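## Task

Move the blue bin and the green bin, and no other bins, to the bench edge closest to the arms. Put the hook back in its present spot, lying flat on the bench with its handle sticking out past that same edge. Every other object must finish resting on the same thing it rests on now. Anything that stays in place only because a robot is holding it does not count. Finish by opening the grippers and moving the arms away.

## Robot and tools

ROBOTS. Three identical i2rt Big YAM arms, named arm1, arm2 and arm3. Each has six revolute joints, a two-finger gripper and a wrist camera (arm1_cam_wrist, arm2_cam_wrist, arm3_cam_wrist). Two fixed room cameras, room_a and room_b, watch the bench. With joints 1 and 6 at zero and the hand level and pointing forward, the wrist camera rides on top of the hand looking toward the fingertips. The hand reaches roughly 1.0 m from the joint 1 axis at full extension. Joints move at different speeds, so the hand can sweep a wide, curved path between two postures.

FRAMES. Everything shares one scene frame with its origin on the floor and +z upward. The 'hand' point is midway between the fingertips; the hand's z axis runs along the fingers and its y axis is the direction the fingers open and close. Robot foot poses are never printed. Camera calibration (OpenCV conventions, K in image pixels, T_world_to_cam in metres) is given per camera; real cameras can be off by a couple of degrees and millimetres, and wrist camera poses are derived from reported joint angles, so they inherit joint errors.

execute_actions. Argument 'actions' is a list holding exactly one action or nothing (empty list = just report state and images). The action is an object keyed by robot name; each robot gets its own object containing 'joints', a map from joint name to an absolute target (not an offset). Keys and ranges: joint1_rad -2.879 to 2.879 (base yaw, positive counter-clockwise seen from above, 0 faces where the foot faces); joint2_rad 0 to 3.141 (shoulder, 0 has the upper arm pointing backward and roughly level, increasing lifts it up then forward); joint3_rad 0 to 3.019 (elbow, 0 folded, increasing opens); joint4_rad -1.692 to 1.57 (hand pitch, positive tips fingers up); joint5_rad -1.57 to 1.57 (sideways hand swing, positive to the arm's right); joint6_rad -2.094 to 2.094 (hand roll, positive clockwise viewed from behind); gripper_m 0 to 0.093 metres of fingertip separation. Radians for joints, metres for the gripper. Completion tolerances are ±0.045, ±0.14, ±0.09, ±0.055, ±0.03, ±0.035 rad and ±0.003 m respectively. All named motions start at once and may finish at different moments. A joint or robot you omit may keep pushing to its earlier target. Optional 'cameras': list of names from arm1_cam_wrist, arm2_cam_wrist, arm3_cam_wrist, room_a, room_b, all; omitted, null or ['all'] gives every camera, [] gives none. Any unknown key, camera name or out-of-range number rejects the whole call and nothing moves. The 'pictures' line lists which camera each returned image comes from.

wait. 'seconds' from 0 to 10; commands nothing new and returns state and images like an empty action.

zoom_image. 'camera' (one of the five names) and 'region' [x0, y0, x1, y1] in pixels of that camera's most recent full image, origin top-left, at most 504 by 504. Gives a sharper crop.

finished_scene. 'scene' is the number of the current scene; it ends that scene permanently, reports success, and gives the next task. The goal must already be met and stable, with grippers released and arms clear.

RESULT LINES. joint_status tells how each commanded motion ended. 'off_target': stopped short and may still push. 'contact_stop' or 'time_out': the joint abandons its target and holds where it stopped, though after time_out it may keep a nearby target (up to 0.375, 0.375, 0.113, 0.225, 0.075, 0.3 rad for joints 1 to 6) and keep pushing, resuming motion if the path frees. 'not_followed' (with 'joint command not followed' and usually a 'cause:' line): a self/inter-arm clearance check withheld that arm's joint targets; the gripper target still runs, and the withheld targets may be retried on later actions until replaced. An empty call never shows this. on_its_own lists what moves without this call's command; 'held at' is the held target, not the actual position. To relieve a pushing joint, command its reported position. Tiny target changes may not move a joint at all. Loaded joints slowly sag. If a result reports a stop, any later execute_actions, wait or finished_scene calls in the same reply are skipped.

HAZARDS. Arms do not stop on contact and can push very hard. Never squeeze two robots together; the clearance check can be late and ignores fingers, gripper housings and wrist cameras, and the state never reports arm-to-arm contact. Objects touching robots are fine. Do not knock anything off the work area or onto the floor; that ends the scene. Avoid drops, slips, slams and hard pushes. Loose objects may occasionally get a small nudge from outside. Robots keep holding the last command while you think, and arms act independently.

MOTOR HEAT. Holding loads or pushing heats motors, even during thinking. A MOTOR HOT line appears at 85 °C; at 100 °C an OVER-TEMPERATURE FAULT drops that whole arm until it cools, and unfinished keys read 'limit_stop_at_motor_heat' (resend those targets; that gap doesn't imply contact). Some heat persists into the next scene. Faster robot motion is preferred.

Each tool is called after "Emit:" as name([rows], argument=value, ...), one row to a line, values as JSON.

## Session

Emit:
execute_actions(actions=[])

Scene clock: 0.00 s.
Motor temperatures (°C, as the motors report them): arm1=[24 25 27 23 23 22] | arm2=[24 28 25 22 22 25] | arm3=[24 24 26 22 25 23]
arm1.joint_positions: joint1_rad=-0.435 joint2_rad=+0.325 joint3_rad=+1.677 joint4_rad=-1.371 joint5_rad=+0.015 joint6_rad=-0.424 gripper_m=+0.095
arm1.joint_status: not commanded
arm1.hand: x=-0.9405 y=+0.0098 z=+1.4581 quat_wxyz=(-0.666, +0.480, -0.529, -0.216) (m; scene frame)
arm2.joint_positions: joint1_rad=+0.053 joint2_rad=+0.252 joint3_rad=+1.669 joint4_rad=-1.378 joint5_rad=+0.133 joint6_rad=+0.312 gripper_m=+0.094
arm2.joint_status: not commanded
arm2.hand: x=+0.0219 y=-0.0140 z=+1.4522 quat_wxyz=(-0.474, +0.357, -0.600, -0.537) (m; scene frame)
arm3.joint_positions: joint1_rad=+0.247 joint2_rad=+0.563 joint3_rad=+1.466 joint4_rad=-1.180 joint5_rad=-0.261 joint6_rad=-0.580 gripper_m=+0.095
arm3.joint_status: not commanded
arm3.hand: x=+0.8802 y=+0.2009 z=+1.3761 quat_wxyz=(-0.441, +0.754, -0.256, -0.414) (m; scene frame)
pictures: arm1_cam_wrist, arm2_cam_wrist, arm3_cam_wrist, room_a, room_b
camera_calibration (this result's frames):
arm1_cam_wrist: T_world_to_cam=[[0.789675, -0.44365, 0.423779, 0.128962], [0.000832675, -0.689951, -0.723855, 1.06986], [0.613525, 0.571963, -0.544468, 1.49217], [0, 0, 0, 1]] pos_world=[-1.01821, -0.058098, 1.53221]
arm2_cam_wrist: T_world_to_cam=[[0.931449, -0.172564, -0.320351, 0.443648], [-0.363098, -0.498197, -0.787375, 1.15192], [-0.0237259, 0.849718, -0.526703, 0.902714], [0, 0, 0, 1]] pos_world=[0.0264411, -0.116613, 1.52458]
arm3_cam_wrist: T_world_to_cam=[[0.743965, 0.476688, 0.468278, -1.39392], [0.668028, -0.513857, -0.538228, 0.259495], [-0.0159392, 0.713246, -0.700732, 0.958884], [0, 0, 0, 1]] pos_world=[0.878963, 0.113889, 1.46433]
Images, in order (width x height): arm1_cam_wrist 504x504, arm2_cam_wrist 504x504, arm3_cam_wrist 504x504, room_a 896x504, room_b 896x504.

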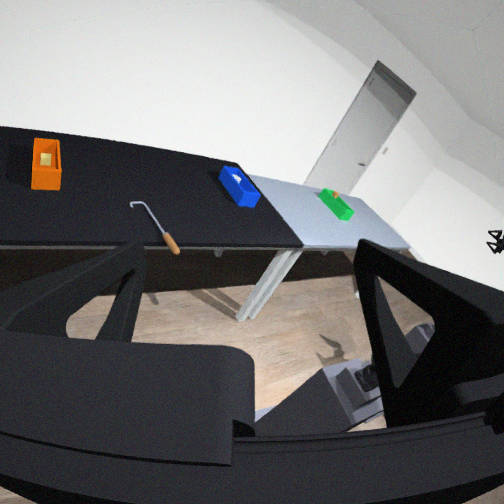

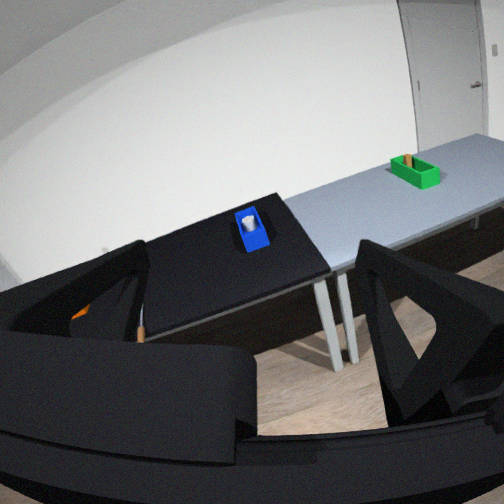

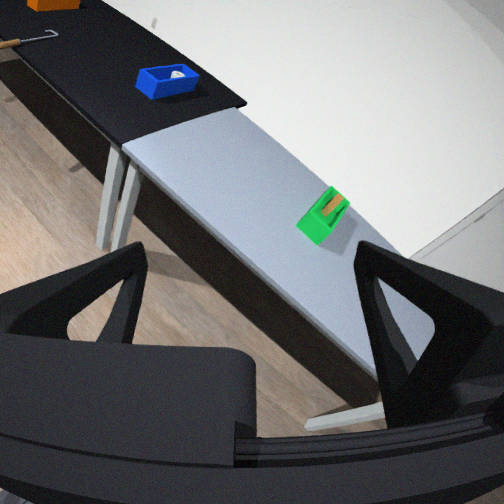

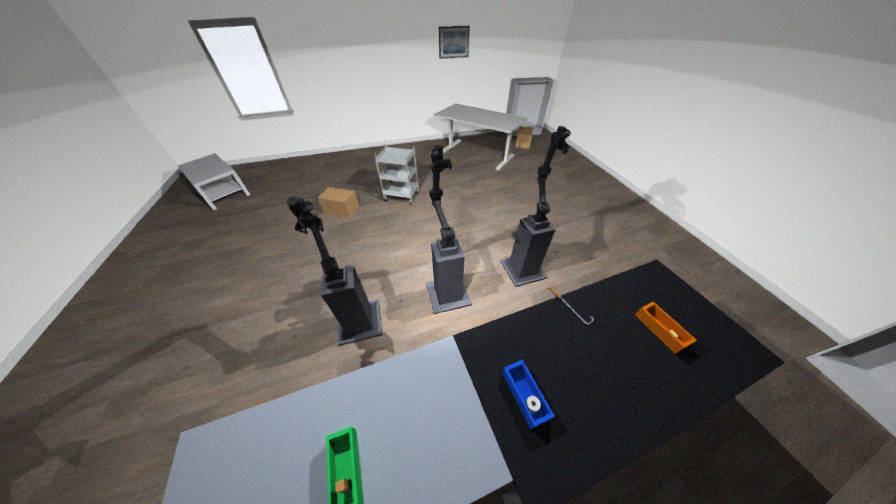

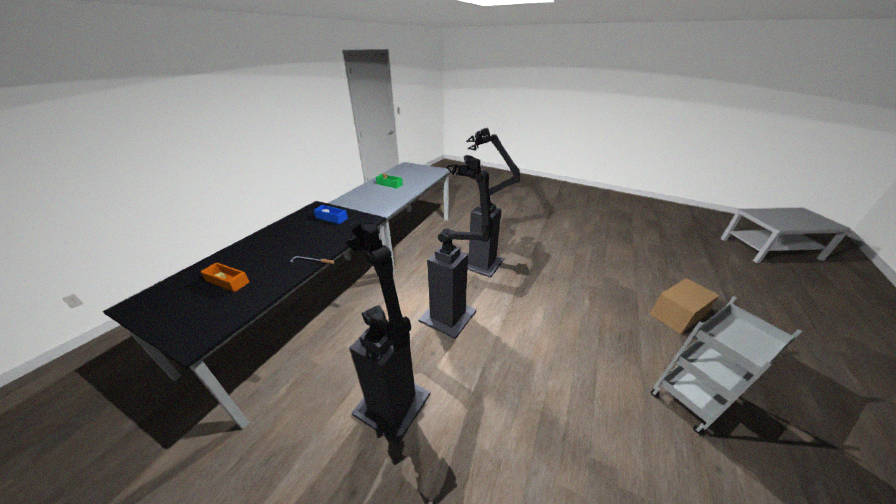

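Emit:
execute_actions([
  {"arm2":{"joints":{"joint1_rad":0.83,"joint2_rad":2.47,"joint3_rad":2.1,"joint4_rad":0.47,"joint5_rad":0.51,"joint6_rad":0}},"arm1":{"joints":{"joint1_rad":1.6,"joint2_rad":0.5,"joint3_rad":0.6,"joint4_rad":0}},"arm3":{"joints":{"joint1_rad":-0.4,"joint2_rad":1.2,"joint3_rad":1.2,"joint4_rad":0.1,"joint5_rad":0.65,"joint6_rad":0}}},
], cameras=["arm2_cam_wrist"])

Scene clock: 8.20 s.
Motor temperatures (°C, as the motors report them): arm1=[24 25 27 23 23 22] | arm2=[24 28 26 22 22 25] | arm3=[24 24 27 22 25 23]
arm1.joint_positions: joint1_rad=+1.598 joint2_rad=+0.510 joint3_rad=+0.589 joint4_rad=-0.020 joint5_rad=+0.016 joint6_rad=-0.424 gripper_m=+0.095
arm1.joint_status: all done
arm1.hand: x=-1.3003 y=+0.0177 z=+1.1931 quat_wxyz=(-0.173, +0.675, +0.124, -0.707) (m; scene frame)
arm2.joint_positions: joint1_rad=+0.824 joint2_rad=+2.486 joint3_rad=+2.061 joint4_rad=+0.455 joint5_rad=+0.509 joint6_rad=+0.008 gripper_m=+0.094
arm2.joint_status: all done
arm2.hand: x=-0.5497 y=+0.7651 z=+0.9183 quat_wxyz=(-0.442, +0.541, -0.448, -0.558) (m; scene frame)
arm3.joint_positions: joint1_rad=-0.407 joint2_rad=+1.215 joint3_rad=+1.179 joint4_rad=+0.083 joint5_rad=+0.647 joint6_rad=-0.015 gripper_m=+0.095
arm3.joint_status: all done
arm3.hand: x=+1.3076 y=+0.4319 z=+1.2496 quat_wxyz=(-0.699, +0.143, -0.684, -0.152) (m; scene frame)
pictures: arm2_cam_wrist
camera_calibration (this result's frames):
arm2_cam_wrist: T_world_to_cam=[[0.978736, 0.201778, -0.0369045, 0.418697], [0.0846923, -0.561369, -0.823221, 1.23956], [-0.186825, 0.80259, -0.566521, -0.071159], [0, 0, 0, 1]] pos_world=[-0.528069, 0.668479, 0.995571]
Images, in order (width x height): arm2_cam_wrist 504x504.

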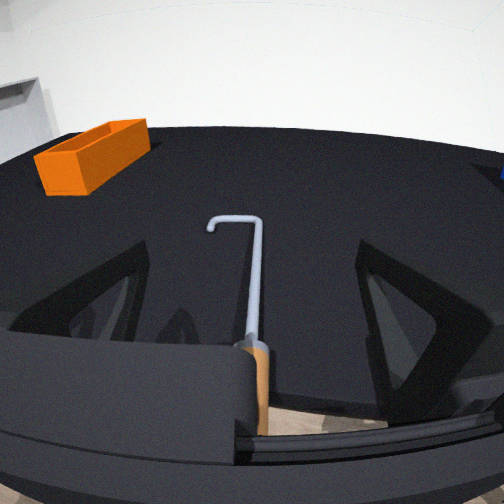

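Emit:
execute_actions([
  {"arm2":{"joints":{"joint2_rad":2.645,"joint4_rad":0.62}}},
], cameras=["arm2_cam_wrist"])

Scene clock: 11.10 s.
Motor temperatures (°C, as the motors report them): arm1=[24 25 28 23 23 22] | arm2=[24 29 26 22 22 25] | arm3=[24 24 28 22 25 23]
arm1.joint_positions: joint1_rad=+1.598 joint2_rad=+0.510 joint3_rad=+0.589 joint4_rad=-0.020 joint5_rad=+0.016 joint6_rad=-0.424 gripper_m=+0.095
arm1.joint_status: not commanded
arm1.hand: x=-1.3003 y=+0.0177 z=+1.1931 quat_wxyz=(-0.173, +0.675, +0.124, -0.707) (m; scene frame)
arm2.joint_positions: joint1_rad=+0.824 joint2_rad=+2.676 joint3_rad=+2.073 joint4_rad=+0.605 joint5_rad=+0.509 joint6_rad=+0.008 gripper_m=+0.094
arm2.joint_status: all done
arm2.hand: x=-0.5451 y=+0.7587 z=+0.7845 quat_wxyz=(-0.440, +0.551, -0.450, -0.548) (m; scene frame)
arm3.joint_positions: joint1_rad=-0.407 joint2_rad=+1.215 joint3_rad=+1.179 joint4_rad=+0.083 joint5_rad=+0.647 joint6_rad=-0.015 gripper_m=+0.095
arm3.joint_status: not commanded
arm3.hand: x=+1.3076 y=+0.4319 z=+1.2496 quat_wxyz=(-0.699, +0.143, -0.684, -0.152) (m; scene frame)
pictures: arm2_cam_wrist
camera_calibration (this result's frames):
arm2_cam_wrist: T_world_to_cam=[[0.97927, 0.201291, -0.0226357, 0.400047], [0.100351, -0.579177, -0.809002, 1.13632], [-0.175955, 0.78996, -0.58737, -0.109112], [0, 0, 0, 1]] pos_world=[-0.524983, 0.6638, 0.864253]
Images, in order (width x height): arm2_cam_wrist 504x504.

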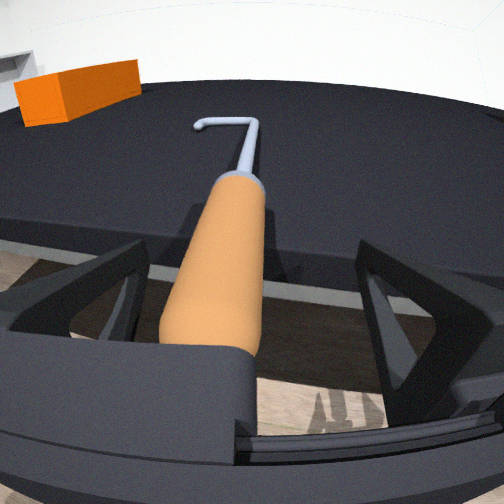

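Emit:
execute_actions([
  {"arm2":{"joints":{"joint3_rad":2.16,"joint4_rad":0.57}}},
], cameras=[])

Emit:
execute_actions([
  {"arm2":{"joints":{"joint2_rad":2.745,"joint3_rad":2.29,"joint4_rad":0.52,"joint5_rad":0.54}}},
], cameras=["arm2_cam_wrist"])

Scene clock: 15.20 s.
Motor temperatures (°C, as the motors report them): arm1=[24 25 28 23 23 22] | arm2=[24 29 27 22 22 25] | arm3=[24 24 29 22 25 23]
arm1.joint_positions: joint1_rad=+1.598 joint2_rad=+0.510 joint3_rad=+0.589 joint4_rad=-0.020 joint5_rad=+0.016 joint6_rad=-0.424 gripper_m=+0.095
arm1.joint_status: not commanded
arm1.hand: x=-1.3003 y=+0.0177 z=+1.1931 quat_wxyz=(-0.173, +0.675, +0.124, -0.707) (m; scene frame)
arm2.joint_positions: joint1_rad=+0.824 joint2_rad=+2.676 joint3_rad=+2.117 joint4_rad=+0.574 joint5_rad=+0.509 joint6_rad=+0.008 gripper_m=+0.094
arm2.joint_status: all done
arm2.hand: x=-0.5513 y=+0.7659 z=+0.8015 quat_wxyz=(-0.441, +0.547, -0.449, -0.552) (m; scene frame)
arm3.joint_positions: joint1_rad=-0.407 joint2_rad=+1.215 joint3_rad=+1.179 joint4_rad=+0.083 joint5_rad=+0.647 joint6_rad=-0.015 gripper_m=+0.095
arm3.joint_status: not commanded
arm3.hand: x=+1.3076 y=+0.4319 z=+1.2496 quat_wxyz=(-0.699, +0.143, -0.684, -0.152) (m; scene frame)
pictures: none
No camera images: the call's "cameras" was empty. Leave "cameras" out to get every camera's image.

Scene clock: 16.10 s.
Motor temperatures (°C, as the motors report them): arm1=[24 25 28 23 23 22] | arm2=[24 29 27 22 22 25] | arm3=[24 24 29 22 25 23]
arm1.joint_positions: joint1_rad=+1.598 joint2_rad=+0.510 joint3_rad=+0.589 joint4_rad=-0.020 joint5_rad=+0.016 joint6_rad=-0.424 gripper_m=+0.095
arm1.joint_status: not commanded
arm1.hand: x=-1.3003 y=+0.0177 z=+1.1931 quat_wxyz=(-0.173, +0.675, +0.124, -0.707) (m; scene frame)
arm2.joint_positions: joint1_rad=+0.824 joint2_rad=+2.728 joint3_rad=+2.239 joint4_rad=+0.524 joint5_rad=+0.538 joint6_rad=+0.008 gripper_m=+0.094
arm2.joint_status: all done
arm2.hand: x=-0.5584 y=+0.7809 z=+0.8094 quat_wxyz=(-0.450, +0.533, -0.456, -0.552) (m; scene frame)
arm3.joint_positions: joint1_rad=-0.407 joint2_rad=+1.215 joint3_rad=+1.179 joint4_rad=+0.083 joint5_rad=+0.647 joint6_rad=-0.015 gripper_m=+0.095
arm3.joint_status: not commanded
arm3.hand: x=+1.3076 y=+0.4319 z=+1.2496 quat_wxyz=(-0.699, +0.143, -0.684, -0.152) (m; scene frame)
pictures: arm2_cam_wrist
camera_calibration (this result's frames):
arm2_cam_wrist: T_world_to_cam=[[0.984208, 0.172653, -0.0390587, 0.44757], [0.065738, -0.561367, -0.824952, 1.15032], [-0.164356, 0.809357, -0.563851, -0.142026], [0, 0, 0, 1]] pos_world=[-0.539465, 0.683429, 0.886363]
Images, in order (width x height): arm2_cam_wrist 504x504.

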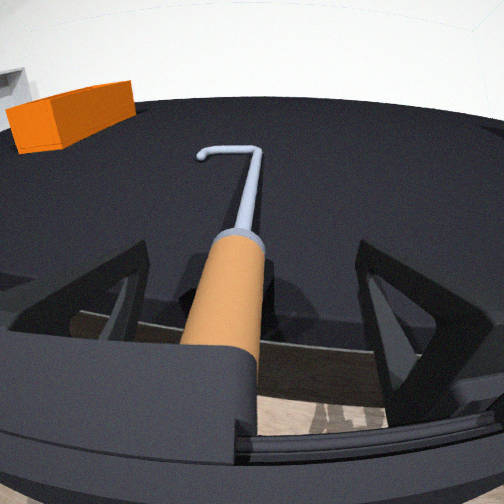

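Emit:
execute_actions([
  {"arm2":{"joints":{"joint1_rad":0.855,"joint4_rad":0.48,"joint5_rad":0.6}}},
], cameras=["arm2_cam_wrist"])

Emit:
execute_actions([
  {"arm2":{"joints":{"gripper_m":0}}},
], cameras=["arm2_cam_wrist"])

Scene clock: 20.00 s.
Motor temperatures (°C, as the motors report them): arm1=[24 25 29 23 23 22] | arm2=[24 30 28 22 22 25] | arm3=[24 25 30 22 25 23]
arm1.joint_positions: joint1_rad=+1.598 joint2_rad=+0.510 joint3_rad=+0.589 joint4_rad=-0.020 joint5_rad=+0.016 joint6_rad=-0.424 gripper_m=+0.095
arm1.joint_status: not commanded
arm1.hand: x=-1.3003 y=+0.0177 z=+1.1931 quat_wxyz=(-0.173, +0.675, +0.124, -0.707) (m; scene frame)
arm2.joint_positions: joint1_rad=+0.849 joint2_rad=+2.729 joint3_rad=+2.239 joint4_rad=+0.484 joint5_rad=+0.597 joint6_rad=+0.008 gripper_m=+0.094
arm2.joint_status: all done
arm2.hand: x=-0.5679 y=+0.7683 z=+0.8003 quat_wxyz=(-0.457, +0.539, -0.467, -0.531) (m; scene frame)
arm3.joint_positions: joint1_rad=-0.407 joint2_rad=+1.215 joint3_rad=+1.179 joint4_rad=+0.083 joint5_rad=+0.647 joint6_rad=-0.015 gripper_m=+0.095
arm3.joint_status: not commanded
arm3.hand: x=+1.3076 y=+0.4319 z=+1.2496 quat_wxyz=(-0.699, +0.143, -0.684, -0.152) (m; scene frame)
pictures: arm2_cam_wrist
camera_calibration (this result's frames):
arm2_cam_wrist: T_world_to_cam=[[0.990154, 0.138873, -0.017587, 0.470886], [0.0681966, -0.588281, -0.805776, 1.14304], [-0.122247, 0.796643, -0.59196, -0.0823204], [0, 0, 0, 1]] pos_world=[-0.554265, 0.672619, 0.880589]
Images, in order (width x height): arm2_cam_wrist 504x504.

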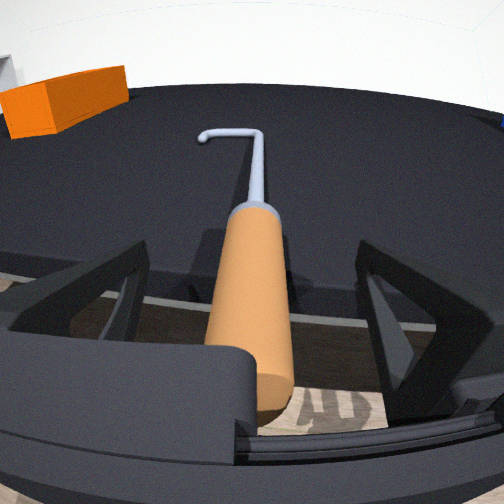

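Scene clock: 20.73 s.
Motor temperatures (°C, as the motors report them): arm1=[24 25 29 23 23 22] | arm2=[24 30 28 22 22 25] | arm3=[24 25 30 22 25 23]
arm1.joint_positions: joint1_rad=+1.598 joint2_rad=+0.510 joint3_rad=+0.589 joint4_rad=-0.020 joint5_rad=+0.016 joint6_rad=-0.424 gripper_m=+0.095
arm1.joint_status: not commanded
arm1.hand: x=-1.3003 y=+0.0177 z=+1.1931 quat_wxyz=(-0.173, +0.675, +0.124, -0.707) (m; scene frame)
arm2.joint_positions: joint1_rad=+0.849 joint2_rad=+2.729 joint3_rad=+2.240 joint4_rad=+0.484 joint5_rad=+0.599 joint6_rad=+0.007 gripper_m=+0.029
arm2.joint_status: gripper_m off_target (ended at +0.029, target +0.000)
arm2.hand: x=-0.5676 y=+0.7684 z=+0.8005 quat_wxyz=(-0.458, +0.539, -0.468, -0.530) (m; scene frame)
arm3.joint_positions: joint1_rad=-0.407 joint2_rad=+1.215 joint3_rad=+1.179 joint4_rad=+0.083 joint5_rad=+0.647 joint6_rad=-0.015 gripper_m=+0.095
arm3.joint_status: not commanded
arm3.hand: x=+1.3076 y=+0.4319 z=+1.2496 quat_wxyz=(-0.699, +0.143, -0.684, -0.152) (m; scene frame)
pictures: arm2_cam_wrist
camera_calibration (this result's frames):
arm2_cam_wrist: T_world_to_cam=[[0.990419, 0.136995, -0.0173877, 0.472035], [0.0672005, -0.588127, -0.805972, 1.14273], [-0.12064, 0.797081, -0.591699, -0.0818759], [0, 0, 0, 1]] pos_world=[-0.554182, 0.672666, 0.880769]
Images, in order (width x height): arm2_cam_wrist 504x504.

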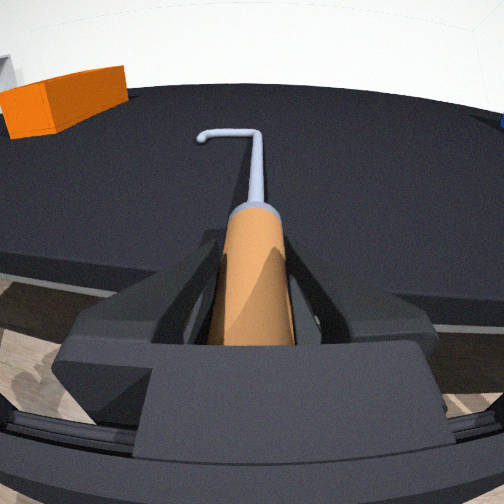

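Emit:
execute_actions([
  {"arm2":{"joints":{"joint2_rad":2.57,"joint4_rad":0.39,"joint6_rad":-1.57}}},
], cameras=["arm2_cam_wrist"])

Emit:
execute_actions([
  {"arm2":{"joints":{"joint2_rad":2.2,"joint3_rad":1.98,"joint4_rad":0.36}}},
], cameras=["arm2_cam_wrist","room_a"])

Scene clock: 27.27 s.
Motor temperatures (°C, as the motors report them): arm1=[24 25 29 23 23 22] | arm2=[24 30 29 22 22 25] | arm3=[24 25 30 22 25 23]
arm1.joint_positions: joint1_rad=+1.598 joint2_rad=+0.510 joint3_rad=+0.589 joint4_rad=-0.020 joint5_rad=+0.016 joint6_rad=-0.424 gripper_m=+0.095
arm1.joint_status: not commanded
arm1.hand: x=-1.3003 y=+0.0177 z=+1.1931 quat_wxyz=(-0.173, +0.675, +0.124, -0.707) (m; scene frame)
arm2.joint_positions: joint1_rad=+0.850 joint2_rad=+2.635 joint3_rad=+2.246 joint4_rad=+0.369 joint5_rad=+0.599 joint6_rad=-1.552 gripper_m=+0.029
arm2.joint_status: all done
arm2.hand: x=-0.5724 y=+0.7736 z=+0.8662 quat_wxyz=(-0.694, +0.716, +0.050, -0.052) (m; scene frame)
arm3.joint_positions: joint1_rad=-0.407 joint2_rad=+1.215 joint3_rad=+1.179 joint4_rad=+0.083 joint5_rad=+0.647 joint6_rad=-0.015 gripper_m=+0.095
arm3.joint_status: not commanded
arm3.hand: x=+1.3076 y=+0.4319 z=+1.2496 quat_wxyz=(-0.699, +0.143, -0.684, -0.152) (m; scene frame)
pictures: arm2_cam_wrist
camera_calibration (this result's frames):
arm2_cam_wrist: T_world_to_cam=[[0.0168677, 0.0272464, 0.999486, -0.875924], [0.891153, -0.453695, -0.00267151, 0.87096], [0.453389, 0.890741, -0.0319335, -0.276459], [0, 0, 0, 1]] pos_world=[-0.63604, 0.665269, 0.868973]
Images, in order (width x height): arm2_cam_wrist 504x504.

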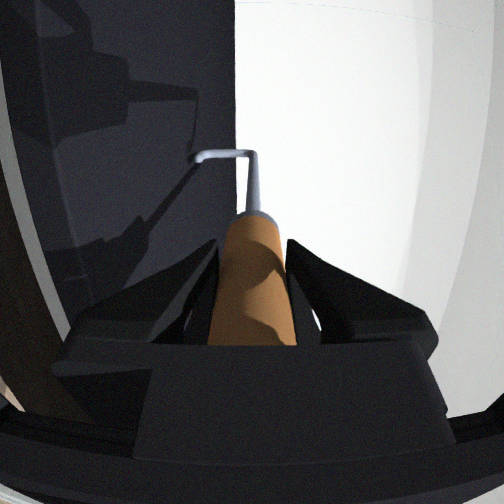

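Scene clock: 28.63 s.
Motor temperatures (°C, as the motors report them): arm1=[24 25 29 23 23 22] | arm2=[24 31 29 22 22 25] | arm3=[24 25 31 22 25 23]
arm1.joint_positions: joint1_rad=+1.598 joint2_rad=+0.510 joint3_rad=+0.589 joint4_rad=-0.020 joint5_rad=+0.016 joint6_rad=-0.424 gripper_m=+0.095
arm1.joint_status: not commanded
arm1.hand: x=-1.3003 y=+0.0177 z=+1.1931 quat_wxyz=(-0.173, +0.675, +0.124, -0.707) (m; scene frame)
arm2.joint_positions: joint1_rad=+0.850 joint2_rad=+2.236 joint3_rad=+1.943 joint4_rad=+0.331 joint5_rad=+0.598 joint6_rad=-1.558 gripper_m=+0.029
arm2.joint_status: all done
arm2.hand: x=-0.5295 y=+0.7284 z=+1.0460 quat_wxyz=(-0.710, +0.700, +0.040, -0.063) (m; scene frame)
arm3.joint_positions: joint1_rad=-0.407 joint2_rad=+1.215 joint3_rad=+1.179 joint4_rad=+0.083 joint5_rad=+0.647 joint6_rad=-0.015 gripper_m=+0.095
arm3.joint_status: not commanded
arm3.hand: x=+1.3076 y=+0.4319 z=+1.2496 quat_wxyz=(-0.699, +0.143, -0.684, -0.152) (m; scene frame)
pictures: arm2_cam_wrist, room_a
camera_calibration (this result's frames):
arm2_cam_wrist: T_world_to_cam=[[0.0499295, -0.0166252, 0.998614, -1.00483], [0.890279, -0.452431, -0.052045, 0.862888], [0.452669, 0.891644, -0.00778857, -0.27622], [0, 0, 0, 1]] pos_world=[-0.593004, 0.619982, 1.04619]
Images, in order (width x height): arm2_cam_wrist 504x504, room_a 896x504.

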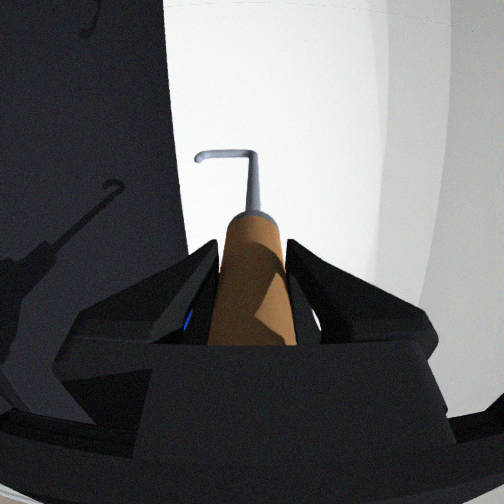

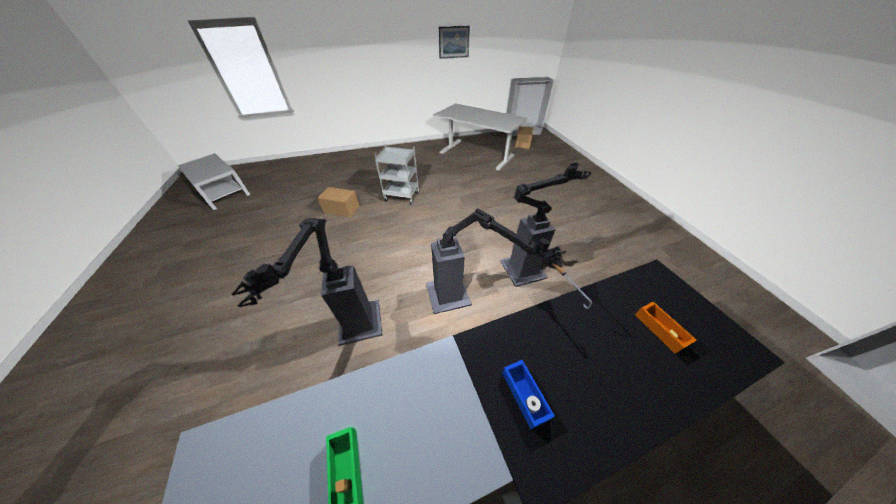

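Emit:
execute_actions([
  {"arm2":{"joints":{"joint1_rad":0.065,"joint5_rad":-0.1}}},
], cameras=[])

Emit:
execute_actions([
  {"arm2":{"joints":{"joint2_rad":2.26,"joint4_rad":0.3}}},
], cameras=["arm2_cam_wrist","room_a"])

Scene clock: 33.57 s.
Motor temperatures (°C, as the motors report them): arm1=[24 25 30 23 23 22] | arm2=[24 31 29 22 22 25] | arm3=[24 25 31 22 25 23]
arm1.joint_positions: joint1_rad=+1.598 joint2_rad=+0.510 joint3_rad=+0.589 joint4_rad=-0.020 joint5_rad=+0.016 joint6_rad=-0.424 gripper_m=+0.095
arm1.joint_status: not commanded
arm1.hand: x=-1.3003 y=+0.0177 z=+1.1931 quat_wxyz=(-0.173, +0.675, +0.124, -0.707) (m; scene frame)
arm2.joint_positions: joint1_rad=+0.064 joint2_rad=+2.243 joint3_rad=+1.943 joint4_rad=+0.331 joint5_rad=-0.100 joint6_rad=-1.557 gripper_m=+0.029
arm2.joint_status: all done
arm2.hand: x=+0.0242 y=+0.9273 z=+1.0410 quat_wxyz=(-0.713, +0.701, +0.018, -0.023) (m; scene frame)
arm3.joint_positions: joint1_rad=-0.407 joint2_rad=+1.215 joint3_rad=+1.179 joint4_rad=+0.083 joint5_rad=+0.647 joint6_rad=-0.015 gripper_m=+0.095
arm3.joint_status: not commanded
arm3.hand: x=+1.3076 y=+0.4319 z=+1.2496 quat_wxyz=(-0.699, +0.143, -0.684, -0.152) (m; scene frame)
pictures: none
No camera images: the call's "cameras" was empty. Leave "cameras" out to get every camera's image.

Scene clock: 34.60 s.
Motor temperatures (°C, as the motors report them): arm1=[24 25 30 23 23 22] | arm2=[24 31 29 22 22 25] | arm3=[24 25 31 22 25 23]
arm1.joint_positions: joint1_rad=+1.598 joint2_rad=+0.510 joint3_rad=+0.589 joint4_rad=-0.020 joint5_rad=+0.016 joint6_rad=-0.424 gripper_m=+0.095
arm1.joint_status: not commanded
arm1.hand: x=-1.3003 y=+0.0177 z=+1.1931 quat_wxyz=(-0.173, +0.675, +0.124, -0.707) (m; scene frame)
arm2.joint_positions: joint1_rad=+0.064 joint2_rad=+2.312 joint3_rad=+1.935 joint4_rad=+0.268 joint5_rad=-0.100 joint6_rad=-1.557 gripper_m=+0.029
arm2.joint_status: all done
arm2.hand: x=+0.0248 y=+0.9320 z=+0.9582 quat_wxyz=(-0.662, +0.749, +0.014, -0.026) (m; scene frame)
arm3.joint_positions: joint1_rad=-0.407 joint2_rad=+1.215 joint3_rad=+1.179 joint4_rad=+0.083 joint5_rad=+0.647 joint6_rad=-0.015 gripper_m=+0.095
arm3.joint_status: not commanded
arm3.hand: x=+1.3076 y=+0.4319 z=+1.2496 quat_wxyz=(-0.699, +0.143, -0.684, -0.152) (m; scene frame)
pictures: arm2_cam_wrist, room_a
camera_calibration (this result's frames):
arm2_cam_wrist: T_world_to_cam=[[0.029442, 0.117272, 0.992663, -1.05996], [0.847893, -0.528851, 0.0373294, 0.443636], [0.529349, 0.840573, -0.115004, -0.560957], [0, 0, 0, 1]] pos_world=[-0.0480061, 0.830446, 0.971112]
Images, in order (width x height): arm2_cam_wrist 504x504, room_a 896x504.

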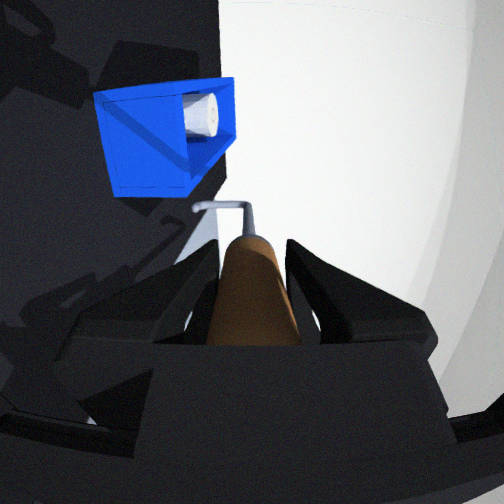

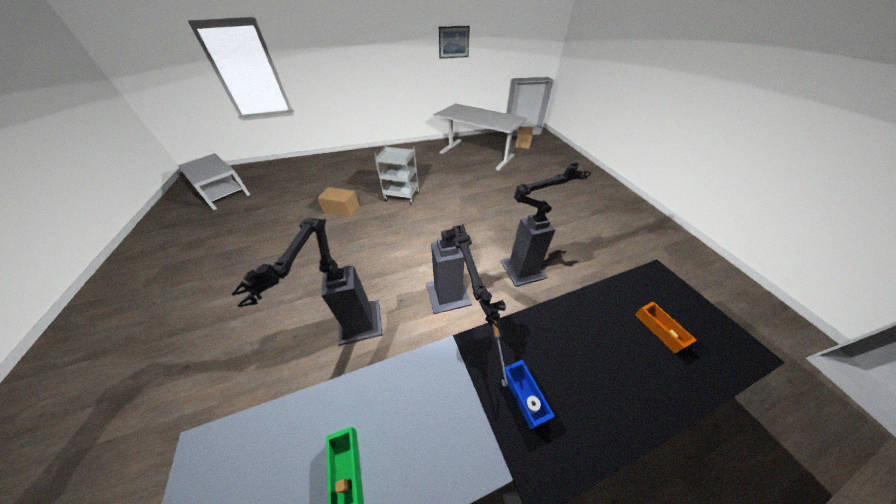

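Emit:
execute_actions([
  {"arm2":{"joints":{"joint4_rad":0.46}}},
], cameras=[])

Emit:
execute_actions([
  {"arm2":{"joints":{"joint5_rad":-0.28}}},
], cameras=[])

Emit:
execute_actions([
  {"arm2":{"joints":{"joint4_rad":0.29}}},
], cameras=["arm2_cam_wrist","room_a"])

Scene clock: 40.13 s.
Motor temperatures (°C, as the motors report them): arm1=[24 25 30 23 23 22] | arm2=[24 31 30 22 22 25] | arm3=[24 25 31 22 25 23]
arm1.joint_positions: joint1_rad=+1.598 joint2_rad=+0.510 joint3_rad=+0.589 joint4_rad=-0.020 joint5_rad=+0.016 joint6_rad=-0.424 gripper_m=+0.095
arm1.joint_status: not commanded
arm1.hand: x=-1.3003 y=+0.0177 z=+1.1931 quat_wxyz=(-0.173, +0.675, +0.124, -0.707) (m; scene frame)
arm2.joint_positions: joint1_rad=+0.064 joint2_rad=+2.312 joint3_rad=+1.935 joint4_rad=+0.410 joint5_rad=-0.100 joint6_rad=-1.556 gripper_m=+0.029
arm2.joint_status: all done
arm2.hand: x=+0.0247 y=+0.9338 z=+0.9928 quat_wxyz=(-0.713, +0.700, +0.017, -0.023) (m; scene frame)
arm3.joint_positions: joint1_rad=-0.407 joint2_rad=+1.215 joint3_rad=+1.179 joint4_rad=+0.083 joint5_rad=+0.647 joint6_rad=-0.015 gripper_m=+0.095
arm3.joint_status: not commanded
arm3.hand: x=+1.3076 y=+0.4319 z=+1.2496 quat_wxyz=(-0.699, +0.143, -0.684, -0.152) (m; scene frame)
pictures: none
No camera images: the call's "cameras" was empty. Leave "cameras" out to get every camera's image.

Scene clock: 41.23 s.
Motor temperatures (°C, as the motors report them): arm1=[24 25 30 23 23 22] | arm2=[24 31 30 22 22 25] | arm3=[24 25 31 22 25 23]
arm1.joint_positions: joint1_rad=+1.598 joint2_rad=+0.510 joint3_rad=+0.589 joint4_rad=-0.020 joint5_rad=+0.016 joint6_rad=-0.424 gripper_m=+0.095
arm1.joint_status: not commanded
arm1.hand: x=-1.3003 y=+0.0177 z=+1.1931 quat_wxyz=(-0.173, +0.675, +0.124, -0.707) (m; scene frame)
arm2.joint_positions: joint1_rad=+0.065 joint2_rad=+2.312 joint3_rad=+1.935 joint4_rad=+0.410 joint5_rad=-0.280 joint6_rad=-1.556 gripper_m=+0.029
arm2.joint_status: all done
arm2.hand: x=-0.0070 y=+0.9293 z=+0.9925 quat_wxyz=(-0.708, +0.696, +0.082, -0.087) (m; scene frame)
arm3.joint_positions: joint1_rad=-0.407 joint2_rad=+1.215 joint3_rad=+1.179 joint4_rad=+0.083 joint5_rad=+0.647 joint6_rad=-0.015 gripper_m=+0.095
arm3.joint_status: not commanded
arm3.hand: x=+1.3076 y=+0.4319 z=+1.2496 quat_wxyz=(-0.699, +0.143, -0.684, -0.152) (m; scene frame)
pictures: none
No camera images: the call's "cameras" was empty. Leave "cameras" out to get every camera's image.

Scene clock: 42.07 s.
Motor temperatures (°C, as the motors report them): arm1=[24 25 30 23 23 22] | arm2=[24 31 30 22 22 25] | arm3=[24 25 31 22 25 23]
arm1.joint_positions: joint1_rad=+1.598 joint2_rad=+0.510 joint3_rad=+0.589 joint4_rad=-0.020 joint5_rad=+0.016 joint6_rad=-0.424 gripper_m=+0.095
arm1.joint_status: not commanded
arm1.hand: x=-1.3003 y=+0.0177 z=+1.1931 quat_wxyz=(-0.173, +0.675, +0.124, -0.707) (m; scene frame)
arm2.joint_positions: joint1_rad=+0.065 joint2_rad=+2.312 joint3_rad=+1.935 joint4_rad=+0.264 joint5_rad=-0.280 joint6_rad=-1.556 gripper_m=+0.029
arm2.joint_status: all done
arm2.hand: x=-0.0068 y=+0.9274 z=+0.9576 quat_wxyz=(-0.656, +0.746, +0.073, -0.094) (m; scene frame)
arm3.joint_positions: joint1_rad=-0.407 joint2_rad=+1.215 joint3_rad=+1.179 joint4_rad=+0.083 joint5_rad=+0.647 joint6_rad=-0.015 gripper_m=+0.095
arm3.joint_status: not commanded
arm3.hand: x=+1.3076 y=+0.4319 z=+1.2496 quat_wxyz=(-0.699, +0.143, -0.684, -0.152) (m; scene frame)
pictures: arm2_cam_wrist, room_a
camera_calibration (this result's frames):
arm2_cam_wrist: T_world_to_cam=[[0.0313252, 0.127456, 0.991349, -1.06613], [0.92938, -0.368682, 0.0180338, 0.338516], [0.367792, 0.920776, -0.130004, -0.601487], [0, 0, 0, 1]] pos_world=[-0.0599914, 0.814525, 0.972609]
Images, in order (width x height): arm2_cam_wrist 504x504, room_a 896x504.

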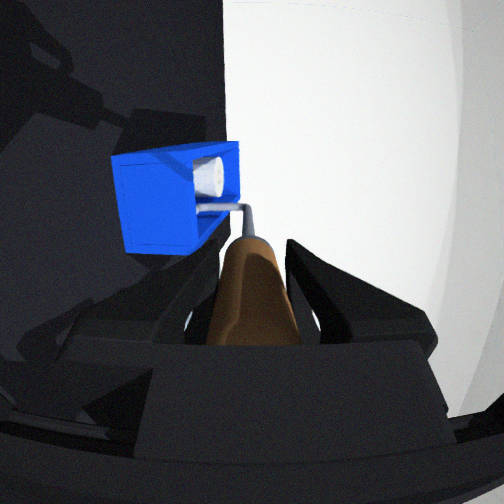

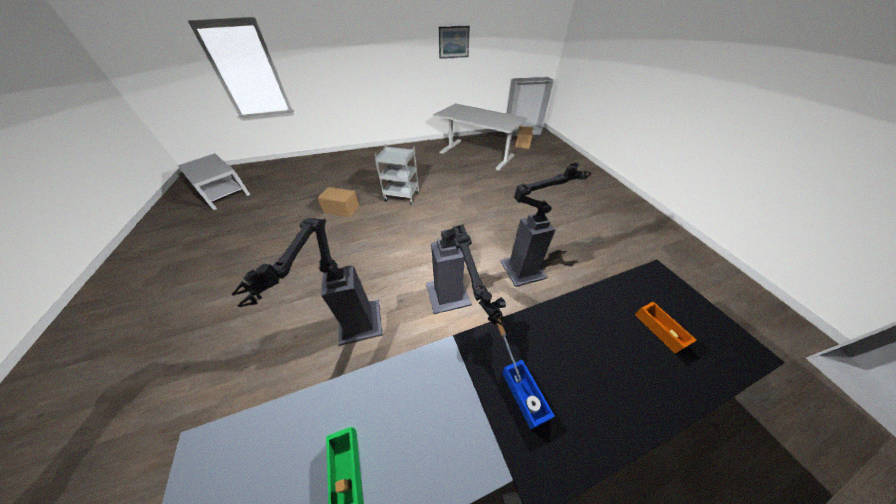

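Emit:
execute_actions([
  {"arm2":{"joints":{"joint3_rad":1.91}}},
], cameras=[])

Emit:
execute_actions([
  {"arm2":{"joints":{"joint2_rad":2.135,"joint3_rad":1.64,"joint4_rad":0.47}}},
], cameras=["arm2_cam_wrist"])

Emit:
execute_actions([
  {"arm2":{"joints":{"joint2_rad":1.955,"joint3_rad":1.31,"joint4_rad":0.62}}},
], cameras=[])

Emit:
execute_actions([
  {"arm2":{"joints":{"joint2_rad":1.75,"joint3_rad":0.96,"joint4_rad":0.76}}},
], cameras=["arm2_cam_wrist","room_a"])

Scene clock: 46.60 s.
Motor temperatures (°C, as the motors report them): arm1=[24 25 30 23 23 22] | arm2=[24 31 30 22 22 25] | arm3=[24 25 32 22 25 23]
arm1.joint_positions: joint1_rad=+1.598 joint2_rad=+0.510 joint3_rad=+0.589 joint4_rad=-0.020 joint5_rad=+0.016 joint6_rad=-0.424 gripper_m=+0.095
arm1.joint_status: not commanded
arm1.hand: x=-1.3003 y=+0.0177 z=+1.1931 quat_wxyz=(-0.173, +0.675, +0.124, -0.707) (m; scene frame)
arm2.joint_positions: joint1_rad=+0.065 joint2_rad=+2.312 joint3_rad=+1.869 joint4_rad=+0.261 joint5_rad=-0.280 joint6_rad=-1.559 gripper_m=+0.029
arm2.joint_status: all done
arm2.hand: x=-0.0072 y=+0.9144 z=+0.9184 quat_wxyz=(-0.630, +0.767, +0.070, -0.097) (m; scene frame)
arm3.joint_positions: joint1_rad=-0.407 joint2_rad=+1.215 joint3_rad=+1.179 joint4_rad=+0.083 joint5_rad=+0.647 joint6_rad=-0.015 gripper_m=+0.095
arm3.joint_status: not commanded
arm3.hand: x=+1.3076 y=+0.4319 z=+1.2496 quat_wxyz=(-0.699, +0.143, -0.684, -0.152) (m; scene frame)
pictures: none
No camera images: the call's "cameras" was empty. Leave "cameras" out to get every camera's image.

Scene clock: 47.53 s.
Motor temperatures (°C, as the motors report them): arm1=[24 25 30 23 23 22] | arm2=[24 31 30 22 22 25] | arm3=[24 25 32 22 25 23]
arm1.joint_positions: joint1_rad=+1.598 joint2_rad=+0.510 joint3_rad=+0.589 joint4_rad=-0.020 joint5_rad=+0.016 joint6_rad=-0.424 gripper_m=+0.095
arm1.joint_status: not commanded
arm1.hand: x=-1.3003 y=+0.0177 z=+1.1931 quat_wxyz=(-0.173, +0.675, +0.124, -0.707) (m; scene frame)
arm2.joint_positions: joint1_rad=+0.065 joint2_rad=+2.207 joint3_rad=+1.621 joint4_rad=+0.436 joint5_rad=-0.279 joint6_rad=-1.559 gripper_m=+0.029
arm2.joint_status: all done
arm2.hand: x=-0.0092 y=+0.8626 z=+0.9098 quat_wxyz=(-0.642, +0.758, +0.072, -0.095) (m; scene frame)
arm3.joint_positions: joint1_rad=-0.407 joint2_rad=+1.215 joint3_rad=+1.179 joint4_rad=+0.083 joint5_rad=+0.647 joint6_rad=-0.015 gripper_m=+0.095
arm3.joint_status: not commanded
arm3.hand: x=+1.3076 y=+0.4319 z=+1.2496 quat_wxyz=(-0.699, +0.143, -0.684, -0.152) (m; scene frame)
pictures: arm2_cam_wrist
camera_calibration (this result's frames):
arm2_cam_wrist: T_world_to_cam=[[0.0295257, 0.163213, 0.986149, -1.03653], [0.929305, -0.367831, 0.0330541, 0.303303], [0.368131, 0.915457, -0.162535, -0.513], [0, 0, 0, 1]] pos_world=[-0.0624055, 0.750367, 0.928763]
Images, in order (width x height): arm2_cam_wrist 504x504.

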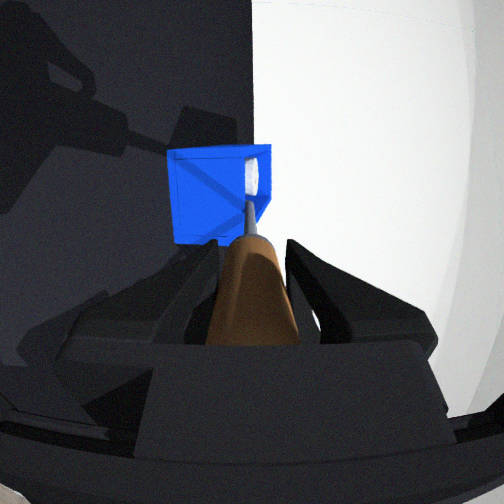

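Scene clock: 48.67 s.
Motor temperatures (°C, as the motors report them): arm1=[24 25 30 23 23 22] | arm2=[24 31 30 22 22 25] | arm3=[24 25 32 22 25 23]
arm1.joint_positions: joint1_rad=+1.598 joint2_rad=+0.510 joint3_rad=+0.589 joint4_rad=-0.020 joint5_rad=+0.016 joint6_rad=-0.424 gripper_m=+0.095
arm1.joint_status: not commanded
arm1.hand: x=-1.3003 y=+0.0177 z=+1.1931 quat_wxyz=(-0.173, +0.675, +0.124, -0.707) (m; scene frame)
arm2.joint_positions: joint1_rad=+0.065 joint2_rad=+2.009 joint3_rad=+1.278 joint4_rad=+0.576 joint5_rad=-0.279 joint6_rad=-1.559 gripper_m=+0.029
arm2.joint_status: all done
arm2.hand: x=-0.0130 y=+0.7712 z=+0.9156 quat_wxyz=(-0.640, +0.759, +0.071, -0.095) (m; scene frame)
arm3.joint_positions: joint1_rad=-0.407 joint2_rad=+1.215 joint3_rad=+1.179 joint4_rad=+0.083 joint5_rad=+0.647 joint6_rad=-0.015 gripper_m=+0.095
arm3.joint_status: not commanded
arm3.hand: x=+1.3076 y=+0.4319 z=+1.2496 quat_wxyz=(-0.699, +0.143, -0.684, -0.152) (m; scene frame)
pictures: none
No camera images: the call's "cameras" was empty. Leave "cameras" out to get every camera's image.

Scene clock: 49.80 s.
Motor temperatures (°C, as the motors report them): arm1=[24 25 30 23 23 22] | arm2=[24 31 30 22 22 25] | arm3=[24 25 32 22 25 23]
arm1.joint_positions: joint1_rad=+1.598 joint2_rad=+0.510 joint3_rad=+0.589 joint4_rad=-0.020 joint5_rad=+0.016 joint6_rad=-0.424 gripper_m=+0.095
arm1.joint_status: not commanded
arm1.hand: x=-1.3003 y=+0.0177 z=+1.1931 quat_wxyz=(-0.173, +0.675, +0.124, -0.707) (m; scene frame)
arm2.joint_positions: joint1_rad=+0.065 joint2_rad=+1.787 joint3_rad=+0.929 joint4_rad=+0.718 joint5_rad=-0.279 joint6_rad=-1.558 gripper_m=+0.029
arm2.joint_status: all done
arm2.hand: x=-0.0175 y=+0.6628 z=+0.9280 quat_wxyz=(-0.646, +0.754, +0.072, -0.095) (m; scene frame)
arm3.joint_positions: joint1_rad=-0.407 joint2_rad=+1.215 joint3_rad=+1.179 joint4_rad=+0.083 joint5_rad=+0.647 joint6_rad=-0.015 gripper_m=+0.095
arm3.joint_status: not commanded
arm3.hand: x=+1.3076 y=+0.4319 z=+1.2496 quat_wxyz=(-0.699, +0.143, -0.684, -0.152) (m; scene frame)
pictures: arm2_cam_wrist, room_a
camera_calibration (this result's frames):
arm2_cam_wrist: T_world_to_cam=[[0.0298555, 0.153608, 0.987681, -1.01661], [0.92929, -0.368197, 0.0291729, 0.240798], [0.368142, 0.916971, -0.153739, -0.333236], [0, 0, 0, 1]] pos_world=[-0.0707411, 0.550389, 0.945835]
Images, in order (width x height): arm2_cam_wrist 504x504, room_a 896x504.

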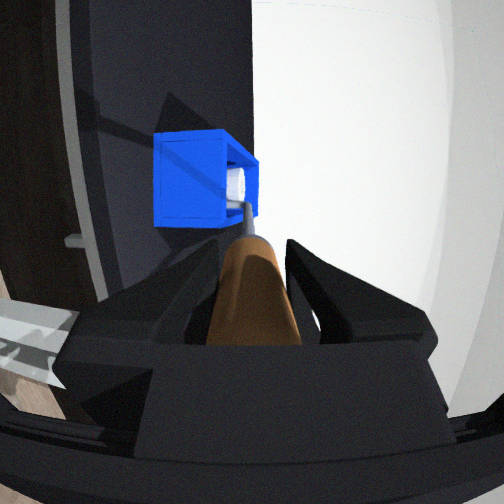

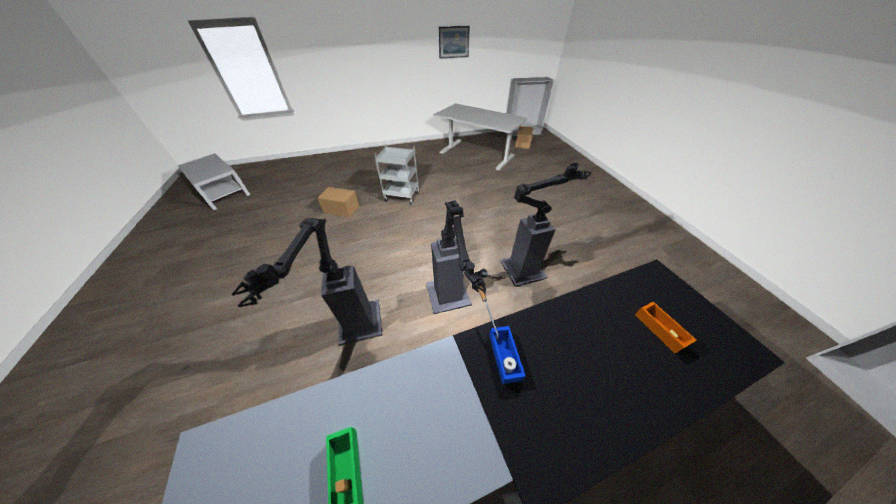

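Emit:
execute_actions([
  {"arm2":{"joints":{"joint2_rad":1.59,"joint3_rad":0.71,"joint4_rad":0.84}}},
], cameras=["arm2_cam_wrist"])

Emit:
execute_actions([
  {"arm2":{"joints":{"joint2_rad":1.53,"joint3_rad":0.95,"joint4_rad":0.78}}},
], cameras=[])

Emit:
execute_actions([
  {"arm2":{"joints":{"joint1_rad":-0.56,"joint5_rad":-0.67,"joint2_rad":2.0,"joint3_rad":1.6,"joint4_rad":0.55}}},
], cameras=["arm2_cam_wrist","room_a"])

Scene clock: 54.10 s.
Motor temperatures (°C, as the motors report them): arm1=[24 25 31 23 23 22] | arm2=[24 31 30 22 22 25] | arm3=[24 25 32 22 25 23]
arm1.joint_positions: joint1_rad=+1.598 joint2_rad=+0.510 joint3_rad=+0.589 joint4_rad=-0.020 joint5_rad=+0.016 joint6_rad=-0.424 gripper_m=+0.095
arm1.joint_status: not commanded
arm1.hand: x=-1.3003 y=+0.0177 z=+1.1931 quat_wxyz=(-0.173, +0.675, +0.124, -0.707) (m; scene frame)
arm2.joint_positions: joint1_rad=+0.065 joint2_rad=+1.632 joint3_rad=+0.681 joint4_rad=+0.792 joint5_rad=-0.279 joint6_rad=-1.558 gripper_m=+0.029
arm2.joint_status: all done
arm2.hand: x=-0.0210 y=+0.5777 z=+0.9217 quat_wxyz=(-0.639, +0.760, +0.071, -0.096) (m; scene frame)
arm3.joint_positions: joint1_rad=-0.407 joint2_rad=+1.215 joint3_rad=+1.179 joint4_rad=+0.083 joint5_rad=+0.647 joint6_rad=-0.015 gripper_m=+0.095
arm3.joint_status: not commanded
arm3.hand: x=+1.3076 y=+0.4319 z=+1.2496 quat_wxyz=(-0.699, +0.143, -0.684, -0.152) (m; scene frame)
pictures: arm2_cam_wrist
camera_calibration (this result's frames):
arm2_cam_wrist: T_world_to_cam=[[0.0306147, 0.171648, 0.984683, -1.00489], [0.929281, -0.367692, 0.035203, 0.207024], [0.368102, 0.913969, -0.170766, -0.237434], [0, 0, 0, 1]] pos_world=[-0.0742186, 0.465616, 0.941667]
Images, in order (width x height): arm2_cam_wrist 504x504.

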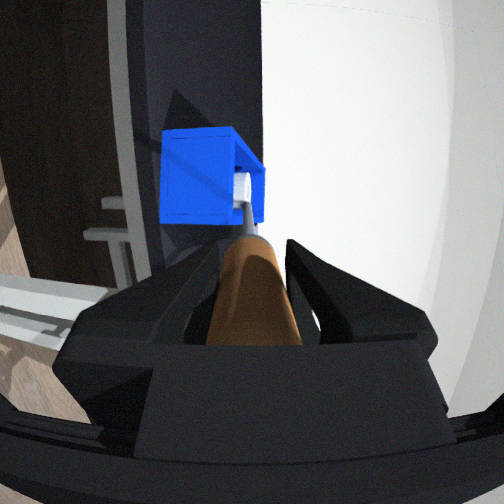

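Scene clock: 55.17 s.
Motor temperatures (°C, as the motors report them): arm1=[24 25 31 23 23 22] | arm2=[24 31 30 22 22 25] | arm3=[24 25 32 22 25 23]
arm1.joint_positions: joint1_rad=+1.598 joint2_rad=+0.510 joint3_rad=+0.589 joint4_rad=-0.020 joint5_rad=+0.016 joint6_rad=-0.424 gripper_m=+0.095
arm1.joint_status: not commanded
arm1.hand: x=-1.3003 y=+0.0177 z=+1.1931 quat_wxyz=(-0.173, +0.675, +0.124, -0.707) (m; scene frame)
arm2.joint_positions: joint1_rad=+0.065 joint2_rad=+1.568 joint3_rad=+0.898 joint4_rad=+0.743 joint5_rad=-0.279 joint6_rad=-1.554 gripper_m=+0.029
arm2.joint_status: all done
arm2.hand: x=-0.0193 y=+0.6353 z=+1.0551 quat_wxyz=(-0.722, +0.682, +0.084, -0.085) (m; scene frame)
arm3.joint_positions: joint1_rad=-0.407 joint2_rad=+1.215 joint3_rad=+1.179 joint4_rad=+0.083 joint5_rad=+0.647 joint6_rad=-0.015 gripper_m=+0.095
arm3.joint_status: not commanded
arm3.hand: x=+1.3076 y=+0.4319 z=+1.2496 quat_wxyz=(-0.699, +0.143, -0.684, -0.152) (m; scene frame)
pictures: none
No camera images: the call's "cameras" was empty. Leave "cameras" out to get every camera's image.

Scene clock: 57.10 s.
Motor temperatures (°C, as the motors report them): arm1=[24 25 31 23 23 22] | arm2=[24 31 30 22 22 25] | arm3=[24 25 32 22 25 23]
arm1.joint_positions: joint1_rad=+1.598 joint2_rad=+0.510 joint3_rad=+0.589 joint4_rad=-0.020 joint5_rad=+0.016 joint6_rad=-0.424 gripper_m=+0.095
arm1.joint_status: not commanded
arm1.hand: x=-1.3003 y=+0.0177 z=+1.1931 quat_wxyz=(-0.173, +0.675, +0.124, -0.707) (m; scene frame)
arm2.joint_positions: joint1_rad=-0.550 joint2_rad=+2.068 joint3_rad=+1.533 joint4_rad=+0.516 joint5_rad=-0.671 joint6_rad=-1.554 gripper_m=+0.029
arm2.joint_status: all done
arm2.hand: x=+0.4052 y=+0.7046 z=+0.9982 quat_wxyz=(-0.697, +0.717, -0.003, -0.014) (m; scene frame)
arm3.joint_positions: joint1_rad=-0.407 joint2_rad=+1.215 joint3_rad=+1.179 joint4_rad=+0.083 joint5_rad=+0.647 joint6_rad=-0.015 gripper_m=+0.095
arm3.joint_status: not commanded
arm3.hand: x=+1.3076 y=+0.4319 z=+1.2496 quat_wxyz=(-0.699, +0.143, -0.684, -0.152) (m; scene frame)
pictures: arm2_cam_wrist, room_a
camera_calibration (this result's frames):
arm2_cam_wrist: T_world_to_cam=[[0.0395228, 0.0229407, 0.998955, -1.02811], [0.824532, -0.565474, -0.019636, 0.0914825], [0.564433, 0.824447, -0.0412644, -0.642965], [0, 0, 0, 1]] pos_world=[0.328114, 0.605407, 1.0023]
Images, in order (width x height): arm2_cam_wrist 504x504, room_a 896x504.

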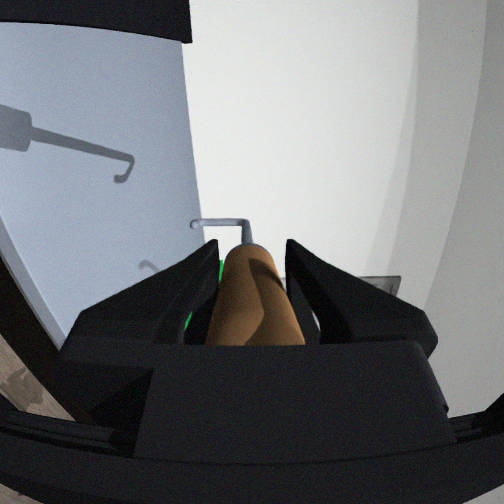

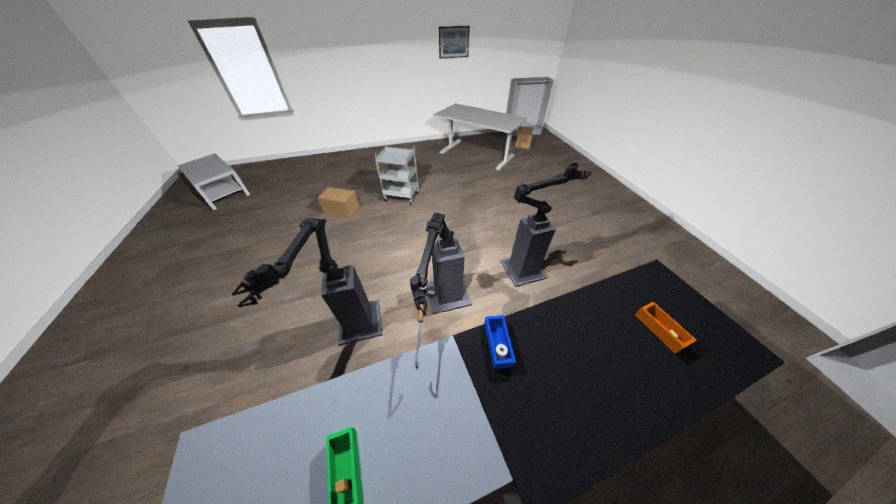

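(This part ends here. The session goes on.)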